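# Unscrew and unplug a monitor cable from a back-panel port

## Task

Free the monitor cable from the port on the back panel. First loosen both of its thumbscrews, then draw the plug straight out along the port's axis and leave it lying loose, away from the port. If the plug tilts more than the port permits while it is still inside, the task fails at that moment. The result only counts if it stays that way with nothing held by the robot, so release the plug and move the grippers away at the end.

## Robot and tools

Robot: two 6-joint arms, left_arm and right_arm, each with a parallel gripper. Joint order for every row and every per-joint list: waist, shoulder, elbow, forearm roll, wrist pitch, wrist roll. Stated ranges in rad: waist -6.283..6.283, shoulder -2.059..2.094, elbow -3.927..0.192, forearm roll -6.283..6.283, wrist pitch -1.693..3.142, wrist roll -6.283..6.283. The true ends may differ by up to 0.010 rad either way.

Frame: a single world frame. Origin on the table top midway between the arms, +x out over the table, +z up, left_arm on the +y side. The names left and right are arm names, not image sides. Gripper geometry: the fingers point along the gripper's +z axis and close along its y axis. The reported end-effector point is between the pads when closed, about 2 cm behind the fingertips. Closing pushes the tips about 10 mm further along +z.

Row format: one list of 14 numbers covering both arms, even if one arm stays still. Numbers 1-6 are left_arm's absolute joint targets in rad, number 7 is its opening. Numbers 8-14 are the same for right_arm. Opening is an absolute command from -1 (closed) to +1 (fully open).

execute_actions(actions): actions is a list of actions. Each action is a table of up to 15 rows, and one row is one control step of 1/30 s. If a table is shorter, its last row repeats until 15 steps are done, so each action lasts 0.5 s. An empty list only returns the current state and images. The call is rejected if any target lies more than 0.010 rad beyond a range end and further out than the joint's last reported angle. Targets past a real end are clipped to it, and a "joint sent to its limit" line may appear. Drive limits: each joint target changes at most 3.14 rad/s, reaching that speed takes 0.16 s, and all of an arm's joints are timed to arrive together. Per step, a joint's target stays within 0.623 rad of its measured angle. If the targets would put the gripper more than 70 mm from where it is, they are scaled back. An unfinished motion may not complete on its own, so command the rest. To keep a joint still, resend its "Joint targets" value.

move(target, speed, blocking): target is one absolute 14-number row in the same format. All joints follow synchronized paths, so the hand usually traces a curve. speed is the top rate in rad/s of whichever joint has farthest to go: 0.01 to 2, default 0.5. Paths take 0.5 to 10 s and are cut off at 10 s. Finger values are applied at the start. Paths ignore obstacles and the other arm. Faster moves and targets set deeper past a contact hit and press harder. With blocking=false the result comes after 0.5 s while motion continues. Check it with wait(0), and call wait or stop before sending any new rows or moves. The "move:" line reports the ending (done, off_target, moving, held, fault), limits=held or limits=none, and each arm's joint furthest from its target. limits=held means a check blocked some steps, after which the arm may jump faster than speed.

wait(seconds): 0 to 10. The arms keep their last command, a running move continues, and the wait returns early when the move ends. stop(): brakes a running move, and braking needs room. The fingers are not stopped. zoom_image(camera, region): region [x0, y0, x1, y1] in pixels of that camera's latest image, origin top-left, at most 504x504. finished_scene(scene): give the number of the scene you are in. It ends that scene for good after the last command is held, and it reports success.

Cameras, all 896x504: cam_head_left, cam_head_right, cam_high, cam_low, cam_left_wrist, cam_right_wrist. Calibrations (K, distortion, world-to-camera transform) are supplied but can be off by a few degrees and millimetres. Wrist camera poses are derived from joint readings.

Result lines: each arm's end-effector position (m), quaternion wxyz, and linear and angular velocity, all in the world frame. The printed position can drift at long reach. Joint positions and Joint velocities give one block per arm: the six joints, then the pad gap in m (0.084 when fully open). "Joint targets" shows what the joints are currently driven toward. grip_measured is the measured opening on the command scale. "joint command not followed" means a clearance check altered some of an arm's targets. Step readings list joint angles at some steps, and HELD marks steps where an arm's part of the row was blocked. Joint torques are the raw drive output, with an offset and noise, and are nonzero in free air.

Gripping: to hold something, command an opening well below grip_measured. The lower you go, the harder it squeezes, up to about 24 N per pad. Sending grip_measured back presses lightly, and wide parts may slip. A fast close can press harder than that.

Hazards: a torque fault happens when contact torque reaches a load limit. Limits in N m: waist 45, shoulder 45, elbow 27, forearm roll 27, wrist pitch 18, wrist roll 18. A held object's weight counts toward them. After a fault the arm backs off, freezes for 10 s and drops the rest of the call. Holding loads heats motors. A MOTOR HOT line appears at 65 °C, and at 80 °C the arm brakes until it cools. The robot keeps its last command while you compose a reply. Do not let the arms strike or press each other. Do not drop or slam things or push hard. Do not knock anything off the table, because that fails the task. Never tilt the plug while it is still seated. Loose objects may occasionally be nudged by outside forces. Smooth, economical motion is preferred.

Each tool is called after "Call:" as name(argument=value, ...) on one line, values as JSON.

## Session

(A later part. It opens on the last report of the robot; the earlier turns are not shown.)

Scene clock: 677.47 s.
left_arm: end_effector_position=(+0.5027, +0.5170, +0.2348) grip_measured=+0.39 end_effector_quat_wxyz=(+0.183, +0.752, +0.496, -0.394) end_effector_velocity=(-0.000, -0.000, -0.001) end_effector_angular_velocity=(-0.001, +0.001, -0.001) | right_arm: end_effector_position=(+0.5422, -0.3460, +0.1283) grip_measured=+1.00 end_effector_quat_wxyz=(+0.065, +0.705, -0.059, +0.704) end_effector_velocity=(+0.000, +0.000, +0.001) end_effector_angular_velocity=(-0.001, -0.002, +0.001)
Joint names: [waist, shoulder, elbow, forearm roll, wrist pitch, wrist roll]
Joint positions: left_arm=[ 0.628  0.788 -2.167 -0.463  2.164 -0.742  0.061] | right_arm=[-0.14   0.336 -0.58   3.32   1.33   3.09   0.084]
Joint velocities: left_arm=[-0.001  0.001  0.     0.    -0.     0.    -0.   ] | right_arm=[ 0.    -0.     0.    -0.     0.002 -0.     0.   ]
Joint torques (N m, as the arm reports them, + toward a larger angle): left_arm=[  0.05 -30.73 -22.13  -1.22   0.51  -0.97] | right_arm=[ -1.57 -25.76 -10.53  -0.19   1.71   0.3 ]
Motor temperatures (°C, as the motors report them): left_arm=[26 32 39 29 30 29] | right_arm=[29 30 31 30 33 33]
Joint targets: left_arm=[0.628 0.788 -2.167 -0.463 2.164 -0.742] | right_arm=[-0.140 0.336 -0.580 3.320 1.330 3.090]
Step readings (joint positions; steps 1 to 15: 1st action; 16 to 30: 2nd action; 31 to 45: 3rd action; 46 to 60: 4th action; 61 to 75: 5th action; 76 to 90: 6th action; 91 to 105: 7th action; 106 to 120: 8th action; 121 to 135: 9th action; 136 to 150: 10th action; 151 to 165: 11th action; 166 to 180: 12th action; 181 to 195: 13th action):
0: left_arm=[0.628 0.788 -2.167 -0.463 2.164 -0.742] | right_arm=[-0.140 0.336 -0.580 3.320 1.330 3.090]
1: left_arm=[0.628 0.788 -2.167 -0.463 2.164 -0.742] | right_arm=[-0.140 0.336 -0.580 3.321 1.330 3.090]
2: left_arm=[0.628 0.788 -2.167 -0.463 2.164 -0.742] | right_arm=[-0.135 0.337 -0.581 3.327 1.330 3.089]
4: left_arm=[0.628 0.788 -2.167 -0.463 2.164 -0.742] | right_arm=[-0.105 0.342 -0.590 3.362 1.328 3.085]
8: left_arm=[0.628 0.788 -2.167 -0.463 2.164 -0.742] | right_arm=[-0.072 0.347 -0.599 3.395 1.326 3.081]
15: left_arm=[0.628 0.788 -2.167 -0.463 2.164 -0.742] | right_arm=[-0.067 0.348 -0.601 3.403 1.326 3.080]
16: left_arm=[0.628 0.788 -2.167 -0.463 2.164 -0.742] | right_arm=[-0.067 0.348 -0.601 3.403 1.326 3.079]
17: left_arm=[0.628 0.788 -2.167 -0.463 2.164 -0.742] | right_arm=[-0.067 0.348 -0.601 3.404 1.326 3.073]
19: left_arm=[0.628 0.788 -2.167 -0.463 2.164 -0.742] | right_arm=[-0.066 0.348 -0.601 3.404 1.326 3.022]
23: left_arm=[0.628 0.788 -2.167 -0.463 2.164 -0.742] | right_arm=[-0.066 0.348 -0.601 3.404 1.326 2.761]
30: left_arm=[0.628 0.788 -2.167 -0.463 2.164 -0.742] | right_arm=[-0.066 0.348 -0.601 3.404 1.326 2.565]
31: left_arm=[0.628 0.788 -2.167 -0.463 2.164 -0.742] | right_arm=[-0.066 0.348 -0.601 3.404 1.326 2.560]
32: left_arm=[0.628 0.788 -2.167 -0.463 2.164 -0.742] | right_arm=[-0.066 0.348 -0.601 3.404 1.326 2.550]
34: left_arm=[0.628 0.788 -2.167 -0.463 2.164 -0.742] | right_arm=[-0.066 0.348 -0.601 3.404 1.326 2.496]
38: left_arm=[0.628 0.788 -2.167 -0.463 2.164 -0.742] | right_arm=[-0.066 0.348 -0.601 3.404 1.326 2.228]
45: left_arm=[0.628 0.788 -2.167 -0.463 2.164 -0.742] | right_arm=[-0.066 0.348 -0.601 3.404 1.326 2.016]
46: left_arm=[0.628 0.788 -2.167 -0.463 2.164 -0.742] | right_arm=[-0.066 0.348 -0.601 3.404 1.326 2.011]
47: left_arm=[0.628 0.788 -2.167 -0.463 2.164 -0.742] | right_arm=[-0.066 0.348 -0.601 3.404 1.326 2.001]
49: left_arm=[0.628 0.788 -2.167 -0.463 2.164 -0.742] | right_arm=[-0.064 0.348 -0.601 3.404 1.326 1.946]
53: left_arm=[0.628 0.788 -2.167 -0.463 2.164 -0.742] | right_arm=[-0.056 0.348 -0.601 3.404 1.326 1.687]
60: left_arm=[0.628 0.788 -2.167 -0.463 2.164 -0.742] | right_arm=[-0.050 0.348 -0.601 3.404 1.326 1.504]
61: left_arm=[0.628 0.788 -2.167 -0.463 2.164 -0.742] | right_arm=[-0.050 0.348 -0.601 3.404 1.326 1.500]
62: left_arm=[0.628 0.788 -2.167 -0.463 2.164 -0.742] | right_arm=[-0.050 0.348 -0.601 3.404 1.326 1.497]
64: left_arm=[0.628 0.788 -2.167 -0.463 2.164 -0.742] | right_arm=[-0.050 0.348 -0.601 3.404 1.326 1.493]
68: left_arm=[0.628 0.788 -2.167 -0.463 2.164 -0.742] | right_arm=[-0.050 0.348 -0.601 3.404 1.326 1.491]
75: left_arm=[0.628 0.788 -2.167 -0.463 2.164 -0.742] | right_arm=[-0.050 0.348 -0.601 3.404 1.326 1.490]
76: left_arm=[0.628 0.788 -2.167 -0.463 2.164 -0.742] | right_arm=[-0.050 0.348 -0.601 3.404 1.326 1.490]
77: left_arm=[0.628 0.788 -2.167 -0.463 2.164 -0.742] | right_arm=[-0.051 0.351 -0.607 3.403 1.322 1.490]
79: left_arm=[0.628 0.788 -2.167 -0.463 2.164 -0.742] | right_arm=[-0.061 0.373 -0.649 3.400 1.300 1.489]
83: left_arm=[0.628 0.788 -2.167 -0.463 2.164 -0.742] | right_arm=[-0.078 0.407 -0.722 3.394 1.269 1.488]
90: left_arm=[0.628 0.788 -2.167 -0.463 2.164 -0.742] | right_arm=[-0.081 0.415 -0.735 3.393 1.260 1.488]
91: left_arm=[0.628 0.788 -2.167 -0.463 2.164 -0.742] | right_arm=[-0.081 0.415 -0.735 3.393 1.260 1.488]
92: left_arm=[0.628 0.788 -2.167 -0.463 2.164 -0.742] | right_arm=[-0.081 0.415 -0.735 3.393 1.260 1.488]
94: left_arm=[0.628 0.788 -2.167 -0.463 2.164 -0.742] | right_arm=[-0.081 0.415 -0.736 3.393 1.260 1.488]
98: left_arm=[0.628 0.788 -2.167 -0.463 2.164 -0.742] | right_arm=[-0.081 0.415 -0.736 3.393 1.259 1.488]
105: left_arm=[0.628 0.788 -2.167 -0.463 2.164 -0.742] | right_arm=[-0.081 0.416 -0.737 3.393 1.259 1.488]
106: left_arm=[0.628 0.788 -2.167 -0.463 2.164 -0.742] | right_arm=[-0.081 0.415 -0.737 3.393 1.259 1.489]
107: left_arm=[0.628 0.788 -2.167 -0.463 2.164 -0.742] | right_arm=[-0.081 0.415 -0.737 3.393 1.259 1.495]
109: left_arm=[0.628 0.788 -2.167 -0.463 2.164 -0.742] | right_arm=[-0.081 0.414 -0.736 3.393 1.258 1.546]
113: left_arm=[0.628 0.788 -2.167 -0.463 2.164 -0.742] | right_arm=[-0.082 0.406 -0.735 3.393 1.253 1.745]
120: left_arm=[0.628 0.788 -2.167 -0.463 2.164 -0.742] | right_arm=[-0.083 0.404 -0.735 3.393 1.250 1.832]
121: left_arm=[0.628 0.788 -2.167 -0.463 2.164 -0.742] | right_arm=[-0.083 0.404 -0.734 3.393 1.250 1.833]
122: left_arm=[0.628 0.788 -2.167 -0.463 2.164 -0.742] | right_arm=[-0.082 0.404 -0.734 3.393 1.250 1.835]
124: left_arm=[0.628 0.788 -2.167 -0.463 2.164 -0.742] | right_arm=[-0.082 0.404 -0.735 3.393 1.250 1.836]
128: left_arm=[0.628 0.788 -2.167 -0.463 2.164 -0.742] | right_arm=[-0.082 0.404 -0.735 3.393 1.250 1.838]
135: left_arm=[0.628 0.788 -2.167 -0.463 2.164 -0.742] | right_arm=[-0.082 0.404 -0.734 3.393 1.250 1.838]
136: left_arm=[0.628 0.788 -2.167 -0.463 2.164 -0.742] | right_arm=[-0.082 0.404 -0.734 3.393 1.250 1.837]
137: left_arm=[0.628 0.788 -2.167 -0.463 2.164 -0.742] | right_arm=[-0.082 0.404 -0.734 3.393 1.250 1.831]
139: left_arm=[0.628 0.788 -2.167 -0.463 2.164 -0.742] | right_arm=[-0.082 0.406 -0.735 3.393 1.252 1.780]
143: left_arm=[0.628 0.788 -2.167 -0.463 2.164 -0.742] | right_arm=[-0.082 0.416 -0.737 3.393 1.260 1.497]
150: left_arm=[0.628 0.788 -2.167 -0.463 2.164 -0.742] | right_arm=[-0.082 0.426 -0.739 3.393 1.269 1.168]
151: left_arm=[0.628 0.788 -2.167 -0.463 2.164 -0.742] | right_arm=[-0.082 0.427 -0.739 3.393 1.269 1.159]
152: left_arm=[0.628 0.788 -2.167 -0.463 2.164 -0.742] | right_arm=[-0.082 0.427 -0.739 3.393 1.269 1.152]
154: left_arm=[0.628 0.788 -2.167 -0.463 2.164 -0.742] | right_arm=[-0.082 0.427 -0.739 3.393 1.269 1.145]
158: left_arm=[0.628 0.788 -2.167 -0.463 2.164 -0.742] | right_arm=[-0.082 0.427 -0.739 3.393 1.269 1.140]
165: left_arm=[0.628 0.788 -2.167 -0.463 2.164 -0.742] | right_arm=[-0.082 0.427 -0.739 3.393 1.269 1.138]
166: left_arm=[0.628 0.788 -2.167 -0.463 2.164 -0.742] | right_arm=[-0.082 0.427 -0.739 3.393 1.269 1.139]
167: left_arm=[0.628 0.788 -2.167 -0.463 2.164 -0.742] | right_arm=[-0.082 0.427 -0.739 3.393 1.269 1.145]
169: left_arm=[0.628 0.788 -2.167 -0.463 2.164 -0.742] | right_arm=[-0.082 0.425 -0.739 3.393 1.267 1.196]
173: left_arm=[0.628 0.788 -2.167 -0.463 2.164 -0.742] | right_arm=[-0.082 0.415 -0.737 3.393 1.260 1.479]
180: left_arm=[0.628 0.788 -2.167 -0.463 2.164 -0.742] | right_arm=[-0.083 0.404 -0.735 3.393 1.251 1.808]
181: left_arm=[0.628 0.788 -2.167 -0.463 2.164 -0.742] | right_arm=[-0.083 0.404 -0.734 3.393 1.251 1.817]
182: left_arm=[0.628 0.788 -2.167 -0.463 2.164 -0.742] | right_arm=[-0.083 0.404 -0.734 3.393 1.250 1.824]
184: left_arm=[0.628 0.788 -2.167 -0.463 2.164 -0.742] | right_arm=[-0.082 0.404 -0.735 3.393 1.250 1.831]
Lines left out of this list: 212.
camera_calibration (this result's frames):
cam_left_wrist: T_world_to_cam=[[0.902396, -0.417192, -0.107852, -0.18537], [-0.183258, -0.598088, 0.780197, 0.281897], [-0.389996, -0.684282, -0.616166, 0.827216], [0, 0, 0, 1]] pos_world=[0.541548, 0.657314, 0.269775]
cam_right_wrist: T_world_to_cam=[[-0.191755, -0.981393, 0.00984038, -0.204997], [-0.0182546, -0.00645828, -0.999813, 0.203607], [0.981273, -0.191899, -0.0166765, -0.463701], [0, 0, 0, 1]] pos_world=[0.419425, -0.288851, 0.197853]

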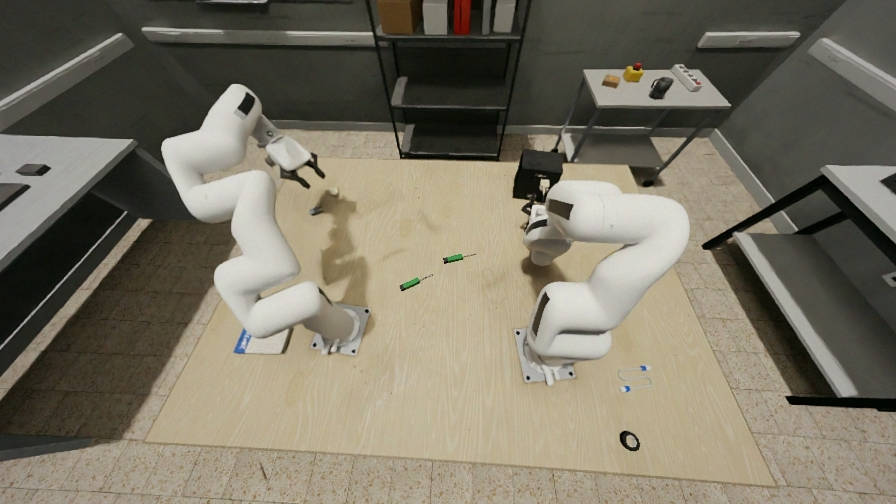

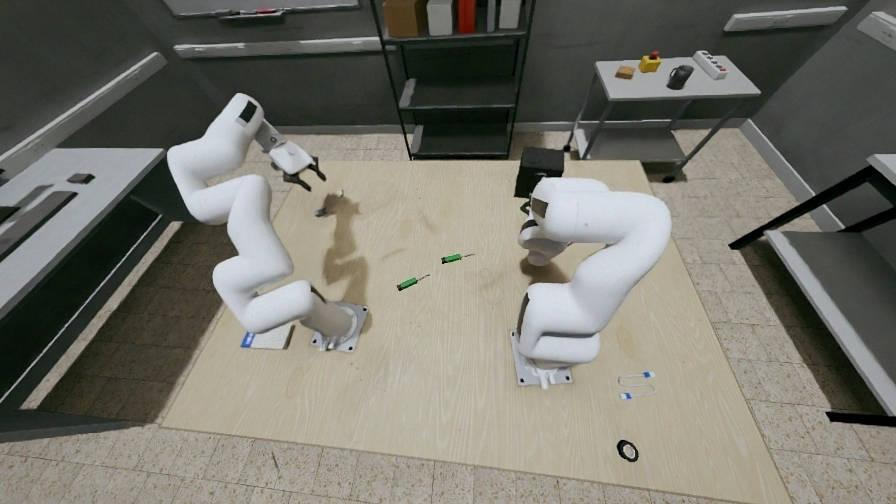

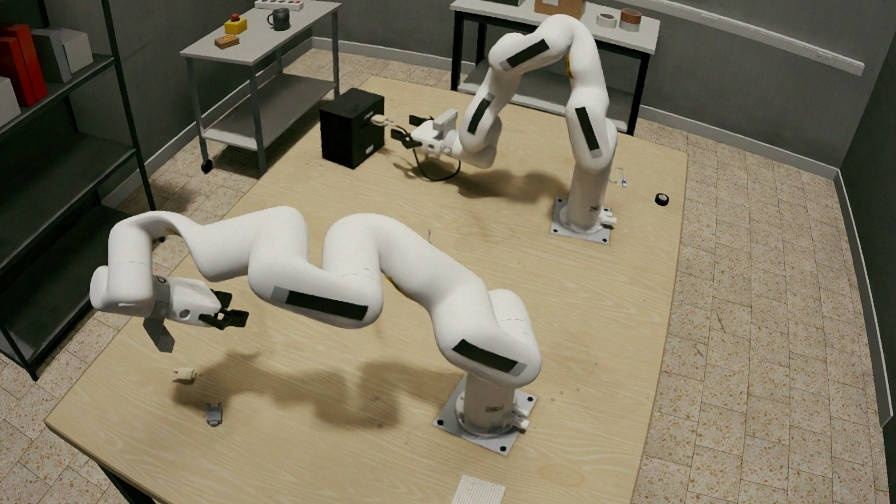

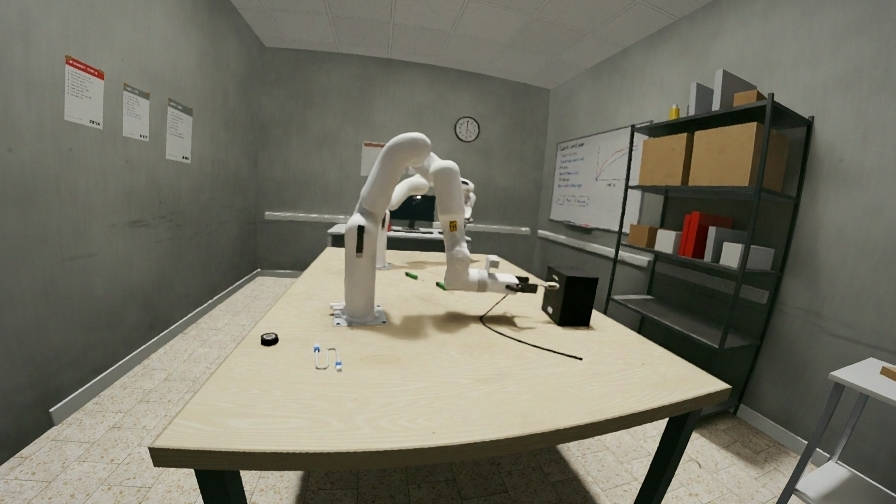

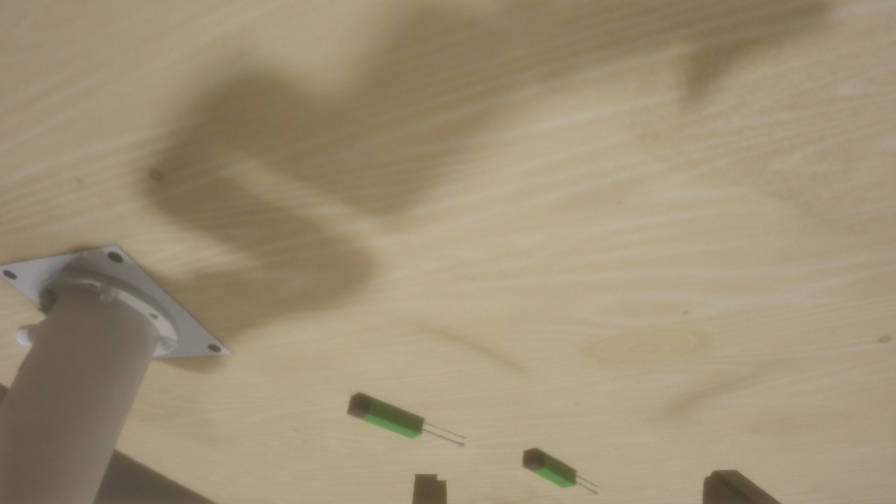

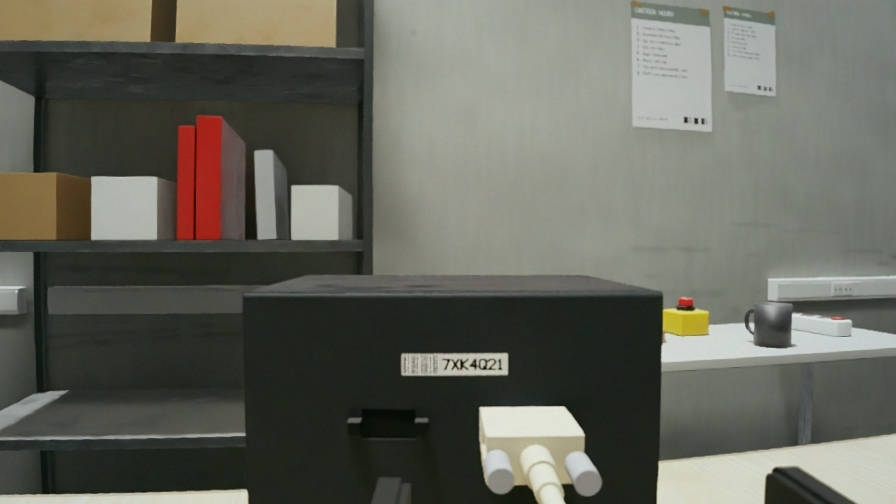

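Call:
execute_actions(actions=[[[0.628,0.788,-2.167,-0.463,2.164,-0.742,0.4,-0.149,0.3755,-0.7097,3.312,1.2415,3.084,1]],[[0.628,0.788,-2.167,-0.463,2.164,-0.742,0.4,-0.149,0.3755,-0.7097,3.312,1.2415,3.084,-0.1]],
[[0.628,0.788,-2.167,-0.463,2.164,-0.742,0.4,-0.158,0.3755,-0.7097,3.312,1.2415,3.084,-0.1]],[[0.628,0.788,-2.167,-0.463,2.164,-0.742,0.4,-0.158,0.4075,-0.7162,3.31,1.2666,3.088,-0.1]],[[0.628,0.788,-2.167,-0.463,2.164,-0.742,0.4,-0.158,0.4395,-0.7227,3.309,1.2917,3.092,-0.1]],[[0.628,0.788,-2.167,-0.463,2.164,-0.742,0.4,-0.149,0.4395,-0.7227,3.309,1.2917,3.092,-0.1]],[[0.628,0.788,-2.167,-0.463,2.164,-0.742,0.4,-0.149,0.3755,-0.7097,3.312,1.2415,3.084,-0.1]],
[[0.628,0.788,-2.167,-0.463,2.164,-0.742,0.4,-0.158,0.3755,-0.7097,3.312,1.2415,3.084,-0.1]],[[0.628,0.788,-2.167,-0.463,2.164,-0.742,0.4,-0.158,0.4075,-0.7162,3.31,1.2666,3.088,-0.1]],[[0.628,0.788,-2.167,-0.463,2.164,-0.742,0.4,-0.158,0.4395,-0.7227,3.309,1.2917,3.092,-0.1]],[[0.628,0.788,-2.167,-0.463,2.164,-0.742,0.4,-0.149,0.4395,-0.7227,3.309,1.2917,3.092,-0.1]],[[0.628,0.788,-2.167,-0.463,2.164,-0.742,0.4,-0.149,0.3755,-0.7097,3.312,1.2415,3.084,-0.1]],
[[0.628,0.788,-2.167,-0.463,2.164,-0.742,0.4,-0.158,0.3755,-0.7097,3.312,1.2415,3.084,-0.1]],[[0.628,0.788,-2.167,-0.463,2.164,-0.742,0.4,-0.158,0.4075,-0.7162,3.31,1.2666,3.088,-0.1]],[[0.628,0.788,-2.167,-0.463,2.164,-0.742,0.4,-0.158,0.4395,-0.7227,3.309,1.2917,3.092,-0.1]],
[[0.628,0.788,-2.167,-0.463,2.164,-0.742,0.4,-0.15,0.4395,-0.7227,3.309,1.2917,3.092,1]],[[0.628,0.788,-2.167,-0.463,2.164,-0.742,0.4,-0.14,0.336,-0.58,3.32,1.33,3.09,1]],[[0.628,0.788,-2.167,-0.463,2.164,-0.742,0.4,-0.14,0.336,-0.58,3.32,1.33,3.09,1]]])

Call:
zoom_image(camera="cam_right_wrist", region=[350,254,750,504])

Scene clock: 711.93 s.
left_arm: end_effector_position=(+0.5027, +0.5170, +0.2348) grip_measured=+0.39 end_effector_quat_wxyz=(+0.183, +0.752, +0.496, -0.394) end_effector_velocity=(+0.000, -0.000, +0.001) end_effector_angular_velocity=(+0.001, -0.001, -0.001) | right_arm: end_effector_position=(+0.5422, -0.3460, +0.1283) grip_measured=+1.00 end_effector_quat_wxyz=(+0.065, +0.705, -0.059, +0.704) end_effector_velocity=(-0.000, +0.000, -0.000) end_effector_angular_velocity=(+0.001, +0.001, +0.000)
Joint names: [waist, shoulder, elbow, forearm roll, wrist pitch, wrist roll]
Joint positions: left_arm=[ 0.628  0.788 -2.167 -0.463  2.164 -0.742  0.061] | right_arm=[-0.14   0.336 -0.58   3.32   1.33   3.09   0.084]
Joint velocities: left_arm=[-0.    -0.001 -0.     0.     0.    -0.    -0.   ] | right_arm=[ 0.    -0.     0.     0.    -0.001  0.001 -0.   ]
Joint torques (N m, as the arm reports them, + toward a larger angle): left_arm=[  0.41 -30.53 -22.42  -1.07   0.43  -0.73] | right_arm=[ -1.81 -26.27 -10.83  -0.42   1.6    0.41]
Motor temperatures (°C, as the motors report them): left_arm=[26 32 39 29 30 29] | right_arm=[29 30 31 30 33 33]
Joint targets: left_arm=[0.628 0.788 -2.167 -0.463 2.164 -0.742] | right_arm=[-0.140 0.336 -0.580 3.320 1.330 3.090]
Step readings (joint positions; steps 1 to 15: 1st action; 16 to 30: 2nd action; 31 to 45: 3rd action; 46 to 60: 4th action; 61 to 75: 5th action; 76 to 90: 6th action; 91 to 105: 7th action; 106 to 120: 8th action; 121 to 135: 9th action; 136 to 150: 10th action; 151 to 165: 11th action; 166 to 180: 12th action; 181 to 195: 13th action):
0: left_arm=[0.628 0.788 -2.167 -0.463 2.164 -0.742] | right_arm=[-0.140 0.336 -0.580 3.320 1.330 3.090]
1: left_arm=[0.628 0.788 -2.167 -0.463 2.164 -0.742] | right_arm=[-0.140 0.336 -0.580 3.320 1.330 3.090]
2: left_arm=[0.628 0.788 -2.167 -0.463 2.164 -0.742] | right_arm=[-0.140 0.338 -0.585 3.320 1.325 3.090]
4: left_arm=[0.628 0.788 -2.167 -0.463 2.164 -0.742] | right_arm=[-0.143 0.352 -0.627 3.317 1.294 3.088]
8: left_arm=[0.628 0.788 -2.167 -0.463 2.164 -0.742] | right_arm=[-0.148 0.370 -0.698 3.313 1.254 3.085]
15: left_arm=[0.628 0.788 -2.167 -0.463 2.164 -0.742] | right_arm=[-0.149 0.375 -0.708 3.312 1.242 3.084]
16: left_arm=[0.628 0.788 -2.167 -0.463 2.164 -0.742] | right_arm=[-0.149 0.375 -0.708 3.312 1.242 3.084]
17: left_arm=[0.628 0.788 -2.167 -0.463 2.164 -0.742] | right_arm=[-0.149 0.375 -0.708 3.312 1.242 3.084]
19: left_arm=[0.628 0.788 -2.167 -0.463 2.164 -0.742] | right_arm=[-0.149 0.375 -0.709 3.312 1.242 3.084]
23: left_arm=[0.628 0.788 -2.167 -0.463 2.164 -0.742] | right_arm=[-0.149 0.375 -0.709 3.312 1.242 3.084]
30: left_arm=[0.628 0.788 -2.167 -0.463 2.164 -0.742] | right_arm=[-0.149 0.376 -0.710 3.312 1.241 3.084]
31: left_arm=[0.628 0.788 -2.167 -0.463 2.164 -0.742] | right_arm=[-0.149 0.375 -0.710 3.312 1.241 3.084]
32: left_arm=[0.628 0.788 -2.167 -0.463 2.164 -0.742] | right_arm=[-0.151 0.375 -0.710 3.312 1.241 3.084]
34: left_arm=[0.628 0.788 -2.167 -0.463 2.164 -0.742] | right_arm=[-0.155 0.375 -0.710 3.312 1.242 3.084]
38: left_arm=[0.628 0.788 -2.167 -0.463 2.164 -0.742] | right_arm=[-0.157 0.375 -0.710 3.312 1.242 3.084]
45: left_arm=[0.628 0.788 -2.167 -0.463 2.164 -0.742] | right_arm=[-0.157 0.375 -0.710 3.312 1.242 3.084]
46: left_arm=[0.628 0.788 -2.167 -0.463 2.164 -0.742] | right_arm=[-0.157 0.376 -0.710 3.312 1.242 3.084]
47: left_arm=[0.628 0.788 -2.167 -0.463 2.164 -0.742] | right_arm=[-0.157 0.380 -0.711 3.311 1.247 3.085]
49: left_arm=[0.628 0.788 -2.167 -0.463 2.164 -0.742] | right_arm=[-0.158 0.396 -0.715 3.310 1.259 3.087]
53: left_arm=[0.628 0.788 -2.167 -0.463 2.164 -0.742] | right_arm=[-0.158 0.405 -0.717 3.310 1.266 3.088]
60: left_arm=[0.628 0.788 -2.167 -0.463 2.164 -0.742] | right_arm=[-0.158 0.407 -0.717 3.310 1.267 3.088]
61: left_arm=[0.628 0.788 -2.167 -0.463 2.164 -0.742] | right_arm=[-0.158 0.407 -0.717 3.310 1.268 3.088]
62: left_arm=[0.628 0.788 -2.167 -0.463 2.164 -0.742] | right_arm=[-0.158 0.412 -0.718 3.310 1.272 3.089]
64: left_arm=[0.628 0.788 -2.167 -0.463 2.164 -0.742] | right_arm=[-0.158 0.428 -0.721 3.309 1.283 3.091]
68: left_arm=[0.628 0.788 -2.167 -0.463 2.164 -0.742] | right_arm=[-0.157 0.438 -0.722 3.309 1.290 3.092]
75: left_arm=[0.628 0.788 -2.167 -0.463 2.164 -0.742] | right_arm=[-0.157 0.439 -0.722 3.309 1.292 3.092]
76: left_arm=[0.628 0.788 -2.167 -0.463 2.164 -0.742] | right_arm=[-0.157 0.439 -0.722 3.309 1.292 3.092]
77: left_arm=[0.628 0.788 -2.167 -0.463 2.164 -0.742] | right_arm=[-0.156 0.439 -0.723 3.309 1.291 3.092]
79: left_arm=[0.628 0.788 -2.167 -0.463 2.164 -0.742] | right_arm=[-0.154 0.440 -0.721 3.311 1.290 3.092]
83: left_arm=[0.628 0.788 -2.167 -0.463 2.164 -0.742] | right_arm=[-0.151 0.441 -0.721 3.310 1.290 3.092]
90: left_arm=[0.628 0.788 -2.167 -0.463 2.164 -0.742] | right_arm=[-0.150 0.440 -0.722 3.309 1.291 3.092]
91: left_arm=[0.628 0.788 -2.167 -0.463 2.164 -0.742] | right_arm=[-0.149 0.439 -0.722 3.309 1.291 3.092]
92: left_arm=[0.628 0.788 -2.167 -0.463 2.164 -0.742] | right_arm=[-0.149 0.435 -0.721 3.309 1.286 3.091]
94: left_arm=[0.628 0.788 -2.167 -0.463 2.164 -0.742] | right_arm=[-0.149 0.406 -0.713 3.311 1.263 3.088]
98: left_arm=[0.628 0.788 -2.167 -0.463 2.164 -0.742] | right_arm=[-0.149 0.379 -0.713 3.312 1.247 3.085]
105: left_arm=[0.628 0.788 -2.167 -0.463 2.164 -0.742] | right_arm=[-0.149 0.376 -0.710 3.312 1.242 3.084]
106: left_arm=[0.628 0.788 -2.167 -0.463 2.164 -0.742] | right_arm=[-0.149 0.376 -0.710 3.312 1.242 3.084]
107: left_arm=[0.628 0.788 -2.167 -0.463 2.164 -0.742] | right_arm=[-0.151 0.376 -0.710 3.312 1.242 3.084]
109: left_arm=[0.628 0.788 -2.167 -0.463 2.164 -0.742] | right_arm=[-0.155 0.376 -0.709 3.312 1.241 3.084]
113: left_arm=[0.628 0.788 -2.167 -0.463 2.164 -0.742] | right_arm=[-0.157 0.376 -0.709 3.312 1.241 3.084]
120: left_arm=[0.628 0.788 -2.167 -0.463 2.164 -0.742] | right_arm=[-0.157 0.376 -0.709 3.312 1.241 3.084]
121: left_arm=[0.628 0.788 -2.167 -0.463 2.164 -0.742] | right_arm=[-0.157 0.376 -0.709 3.312 1.242 3.084]
122: left_arm=[0.628 0.788 -2.167 -0.463 2.164 -0.742] | right_arm=[-0.157 0.380 -0.711 3.311 1.247 3.085]
124: left_arm=[0.628 0.788 -2.167 -0.463 2.164 -0.742] | right_arm=[-0.157 0.395 -0.715 3.310 1.259 3.087]
128: left_arm=[0.628 0.788 -2.167 -0.463 2.164 -0.742] | right_arm=[-0.158 0.405 -0.717 3.310 1.266 3.088]
135: left_arm=[0.628 0.788 -2.167 -0.463 2.164 -0.742] | right_arm=[-0.158 0.407 -0.717 3.310 1.267 3.088]
136: left_arm=[0.628 0.788 -2.167 -0.463 2.164 -0.742] | right_arm=[-0.158 0.407 -0.717 3.310 1.268 3.088]
137: left_arm=[0.628 0.788 -2.167 -0.463 2.164 -0.742] | right_arm=[-0.158 0.412 -0.718 3.310 1.272 3.089]
139: left_arm=[0.628 0.788 -2.167 -0.463 2.164 -0.742] | right_arm=[-0.157 0.428 -0.721 3.309 1.283 3.091]
143: left_arm=[0.628 0.788 -2.167 -0.463 2.164 -0.742] | right_arm=[-0.157 0.438 -0.722 3.309 1.290 3.092]
150: left_arm=[0.628 0.788 -2.167 -0.463 2.164 -0.742] | right_arm=[-0.157 0.439 -0.722 3.309 1.291 3.092]
151: left_arm=[0.628 0.788 -2.167 -0.463 2.164 -0.742] | right_arm=[-0.157 0.439 -0.722 3.309 1.292 3.092]
152: left_arm=[0.628 0.788 -2.167 -0.463 2.164 -0.742] | right_arm=[-0.156 0.439 -0.722 3.309 1.291 3.092]
154: left_arm=[0.628 0.788 -2.167 -0.463 2.164 -0.742] | right_arm=[-0.154 0.440 -0.722 3.311 1.290 3.092]
158: left_arm=[0.628 0.788 -2.167 -0.463 2.164 -0.742] | right_arm=[-0.151 0.441 -0.722 3.310 1.291 3.092]
165: left_arm=[0.628 0.788 -2.167 -0.463 2.164 -0.742] | right_arm=[-0.150 0.440 -0.722 3.309 1.291 3.092]
166: left_arm=[0.628 0.788 -2.167 -0.463 2.164 -0.742] | right_arm=[-0.149 0.439 -0.722 3.309 1.291 3.092]
167: left_arm=[0.628 0.788 -2.167 -0.463 2.164 -0.742] | right_arm=[-0.149 0.435 -0.721 3.309 1.286 3.091]
169: left_arm=[0.628 0.788 -2.167 -0.463 2.164 -0.742] | right_arm=[-0.149 0.406 -0.713 3.311 1.263 3.088]
173: left_arm=[0.628 0.788 -2.167 -0.463 2.164 -0.742] | right_arm=[-0.149 0.379 -0.712 3.312 1.247 3.085]
180: left_arm=[0.628 0.788 -2.167 -0.463 2.164 -0.742] | right_arm=[-0.149 0.376 -0.710 3.312 1.242 3.084]
181: left_arm=[0.628 0.788 -2.167 -0.463 2.164 -0.742] | right_arm=[-0.149 0.376 -0.710 3.312 1.242 3.084]
182: left_arm=[0.628 0.788 -2.167 -0.463 2.164 -0.742] | right_arm=[-0.151 0.376 -0.710 3.312 1.242 3.084]
184: left_arm=[0.628 0.788 -2.167 -0.463 2.164 -0.742] | right_arm=[-0.155 0.376 -0.709 3.312 1.241 3.084]
Lines left out of this list: 27.
camera_calibration (this result's frames):
cam_left_wrist: T_world_to_cam=[[0.902396, -0.417191, -0.107852, -0.18537], [-0.183258, -0.598088, 0.780197, 0.281897], [-0.389996, -0.684282, -0.616166, 0.827216], [0, 0, 0, 1]] pos_world=[0.541548, 0.657314, 0.269775]
cam_right_wrist: T_world_to_cam=[[-0.191787, -0.981387, 0.00984114, -0.204996], [-0.0182575, -0.00645794, -0.999812, 0.203602], [0.981267, -0.19193, -0.0166792, -0.463719], [0, 0, 0, 1]] pos_world=[0.419434, -0.288868, 0.197847]

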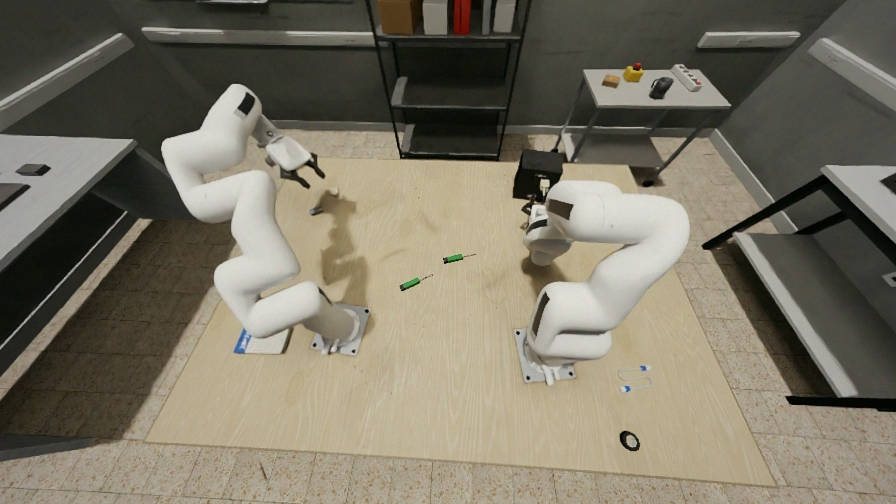

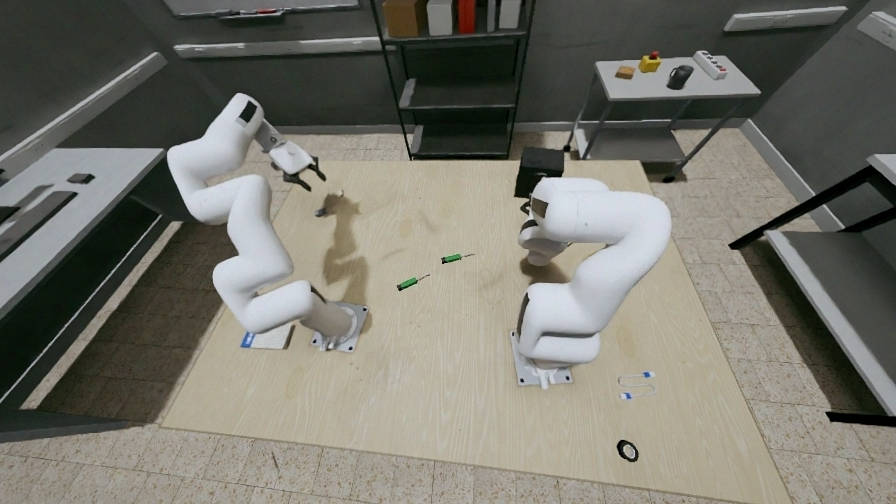

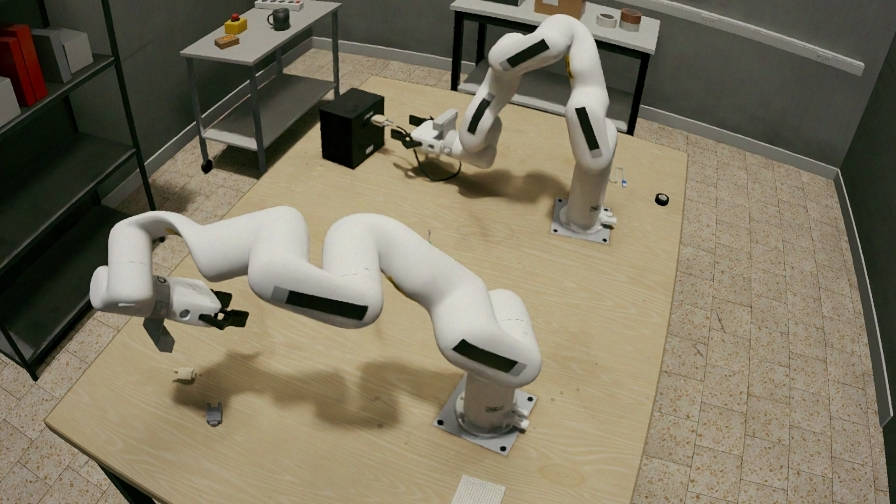

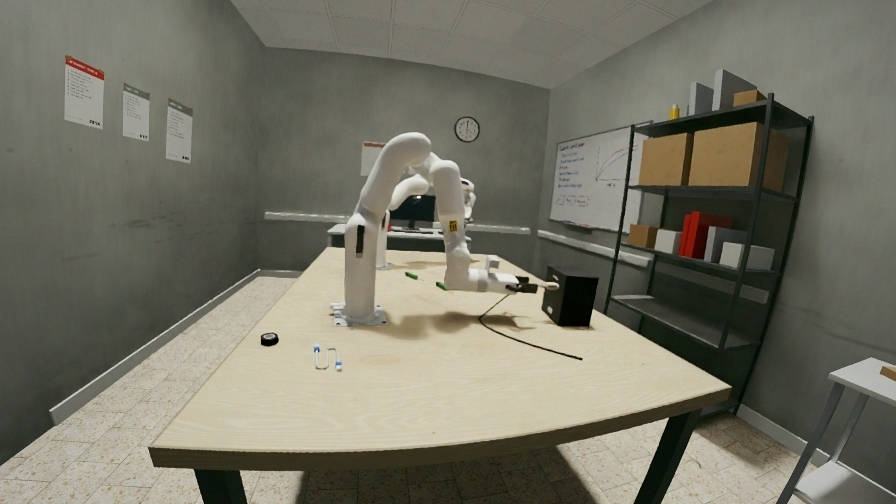

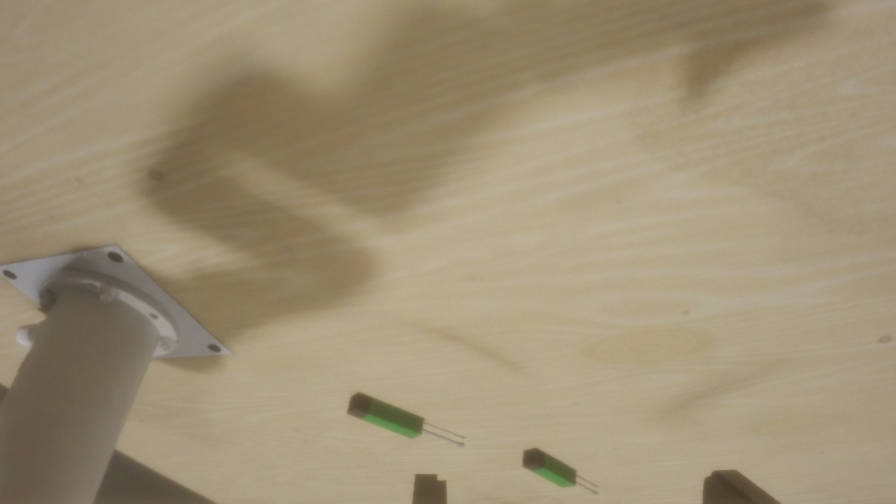

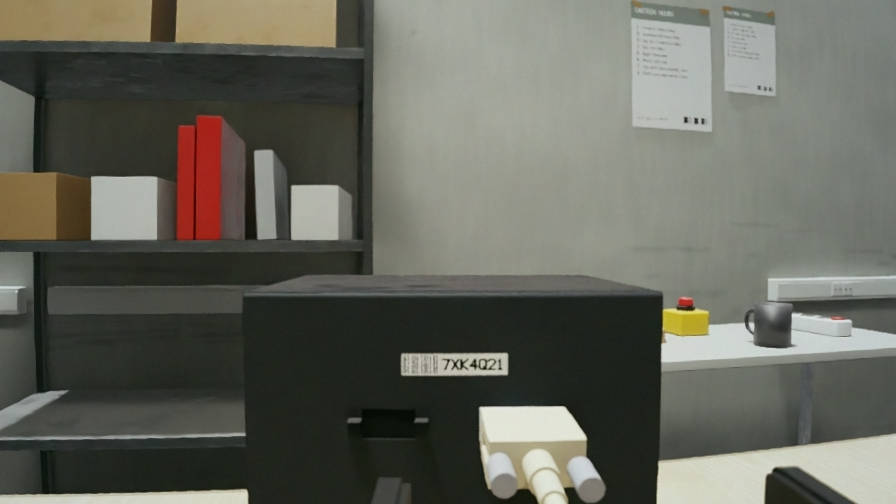

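Region (350, 254, 750, 504) of cam_right_wrist's 896x504 image, scaled by 1.260, with more detail than that image has; it fills the top 315 rows of this view, and the rest is white.

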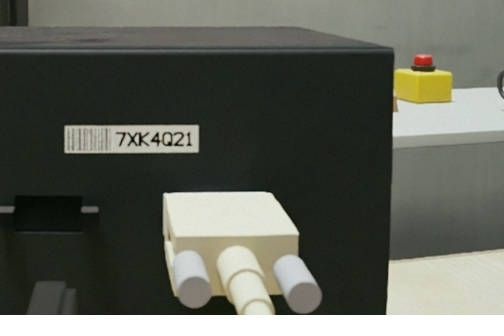

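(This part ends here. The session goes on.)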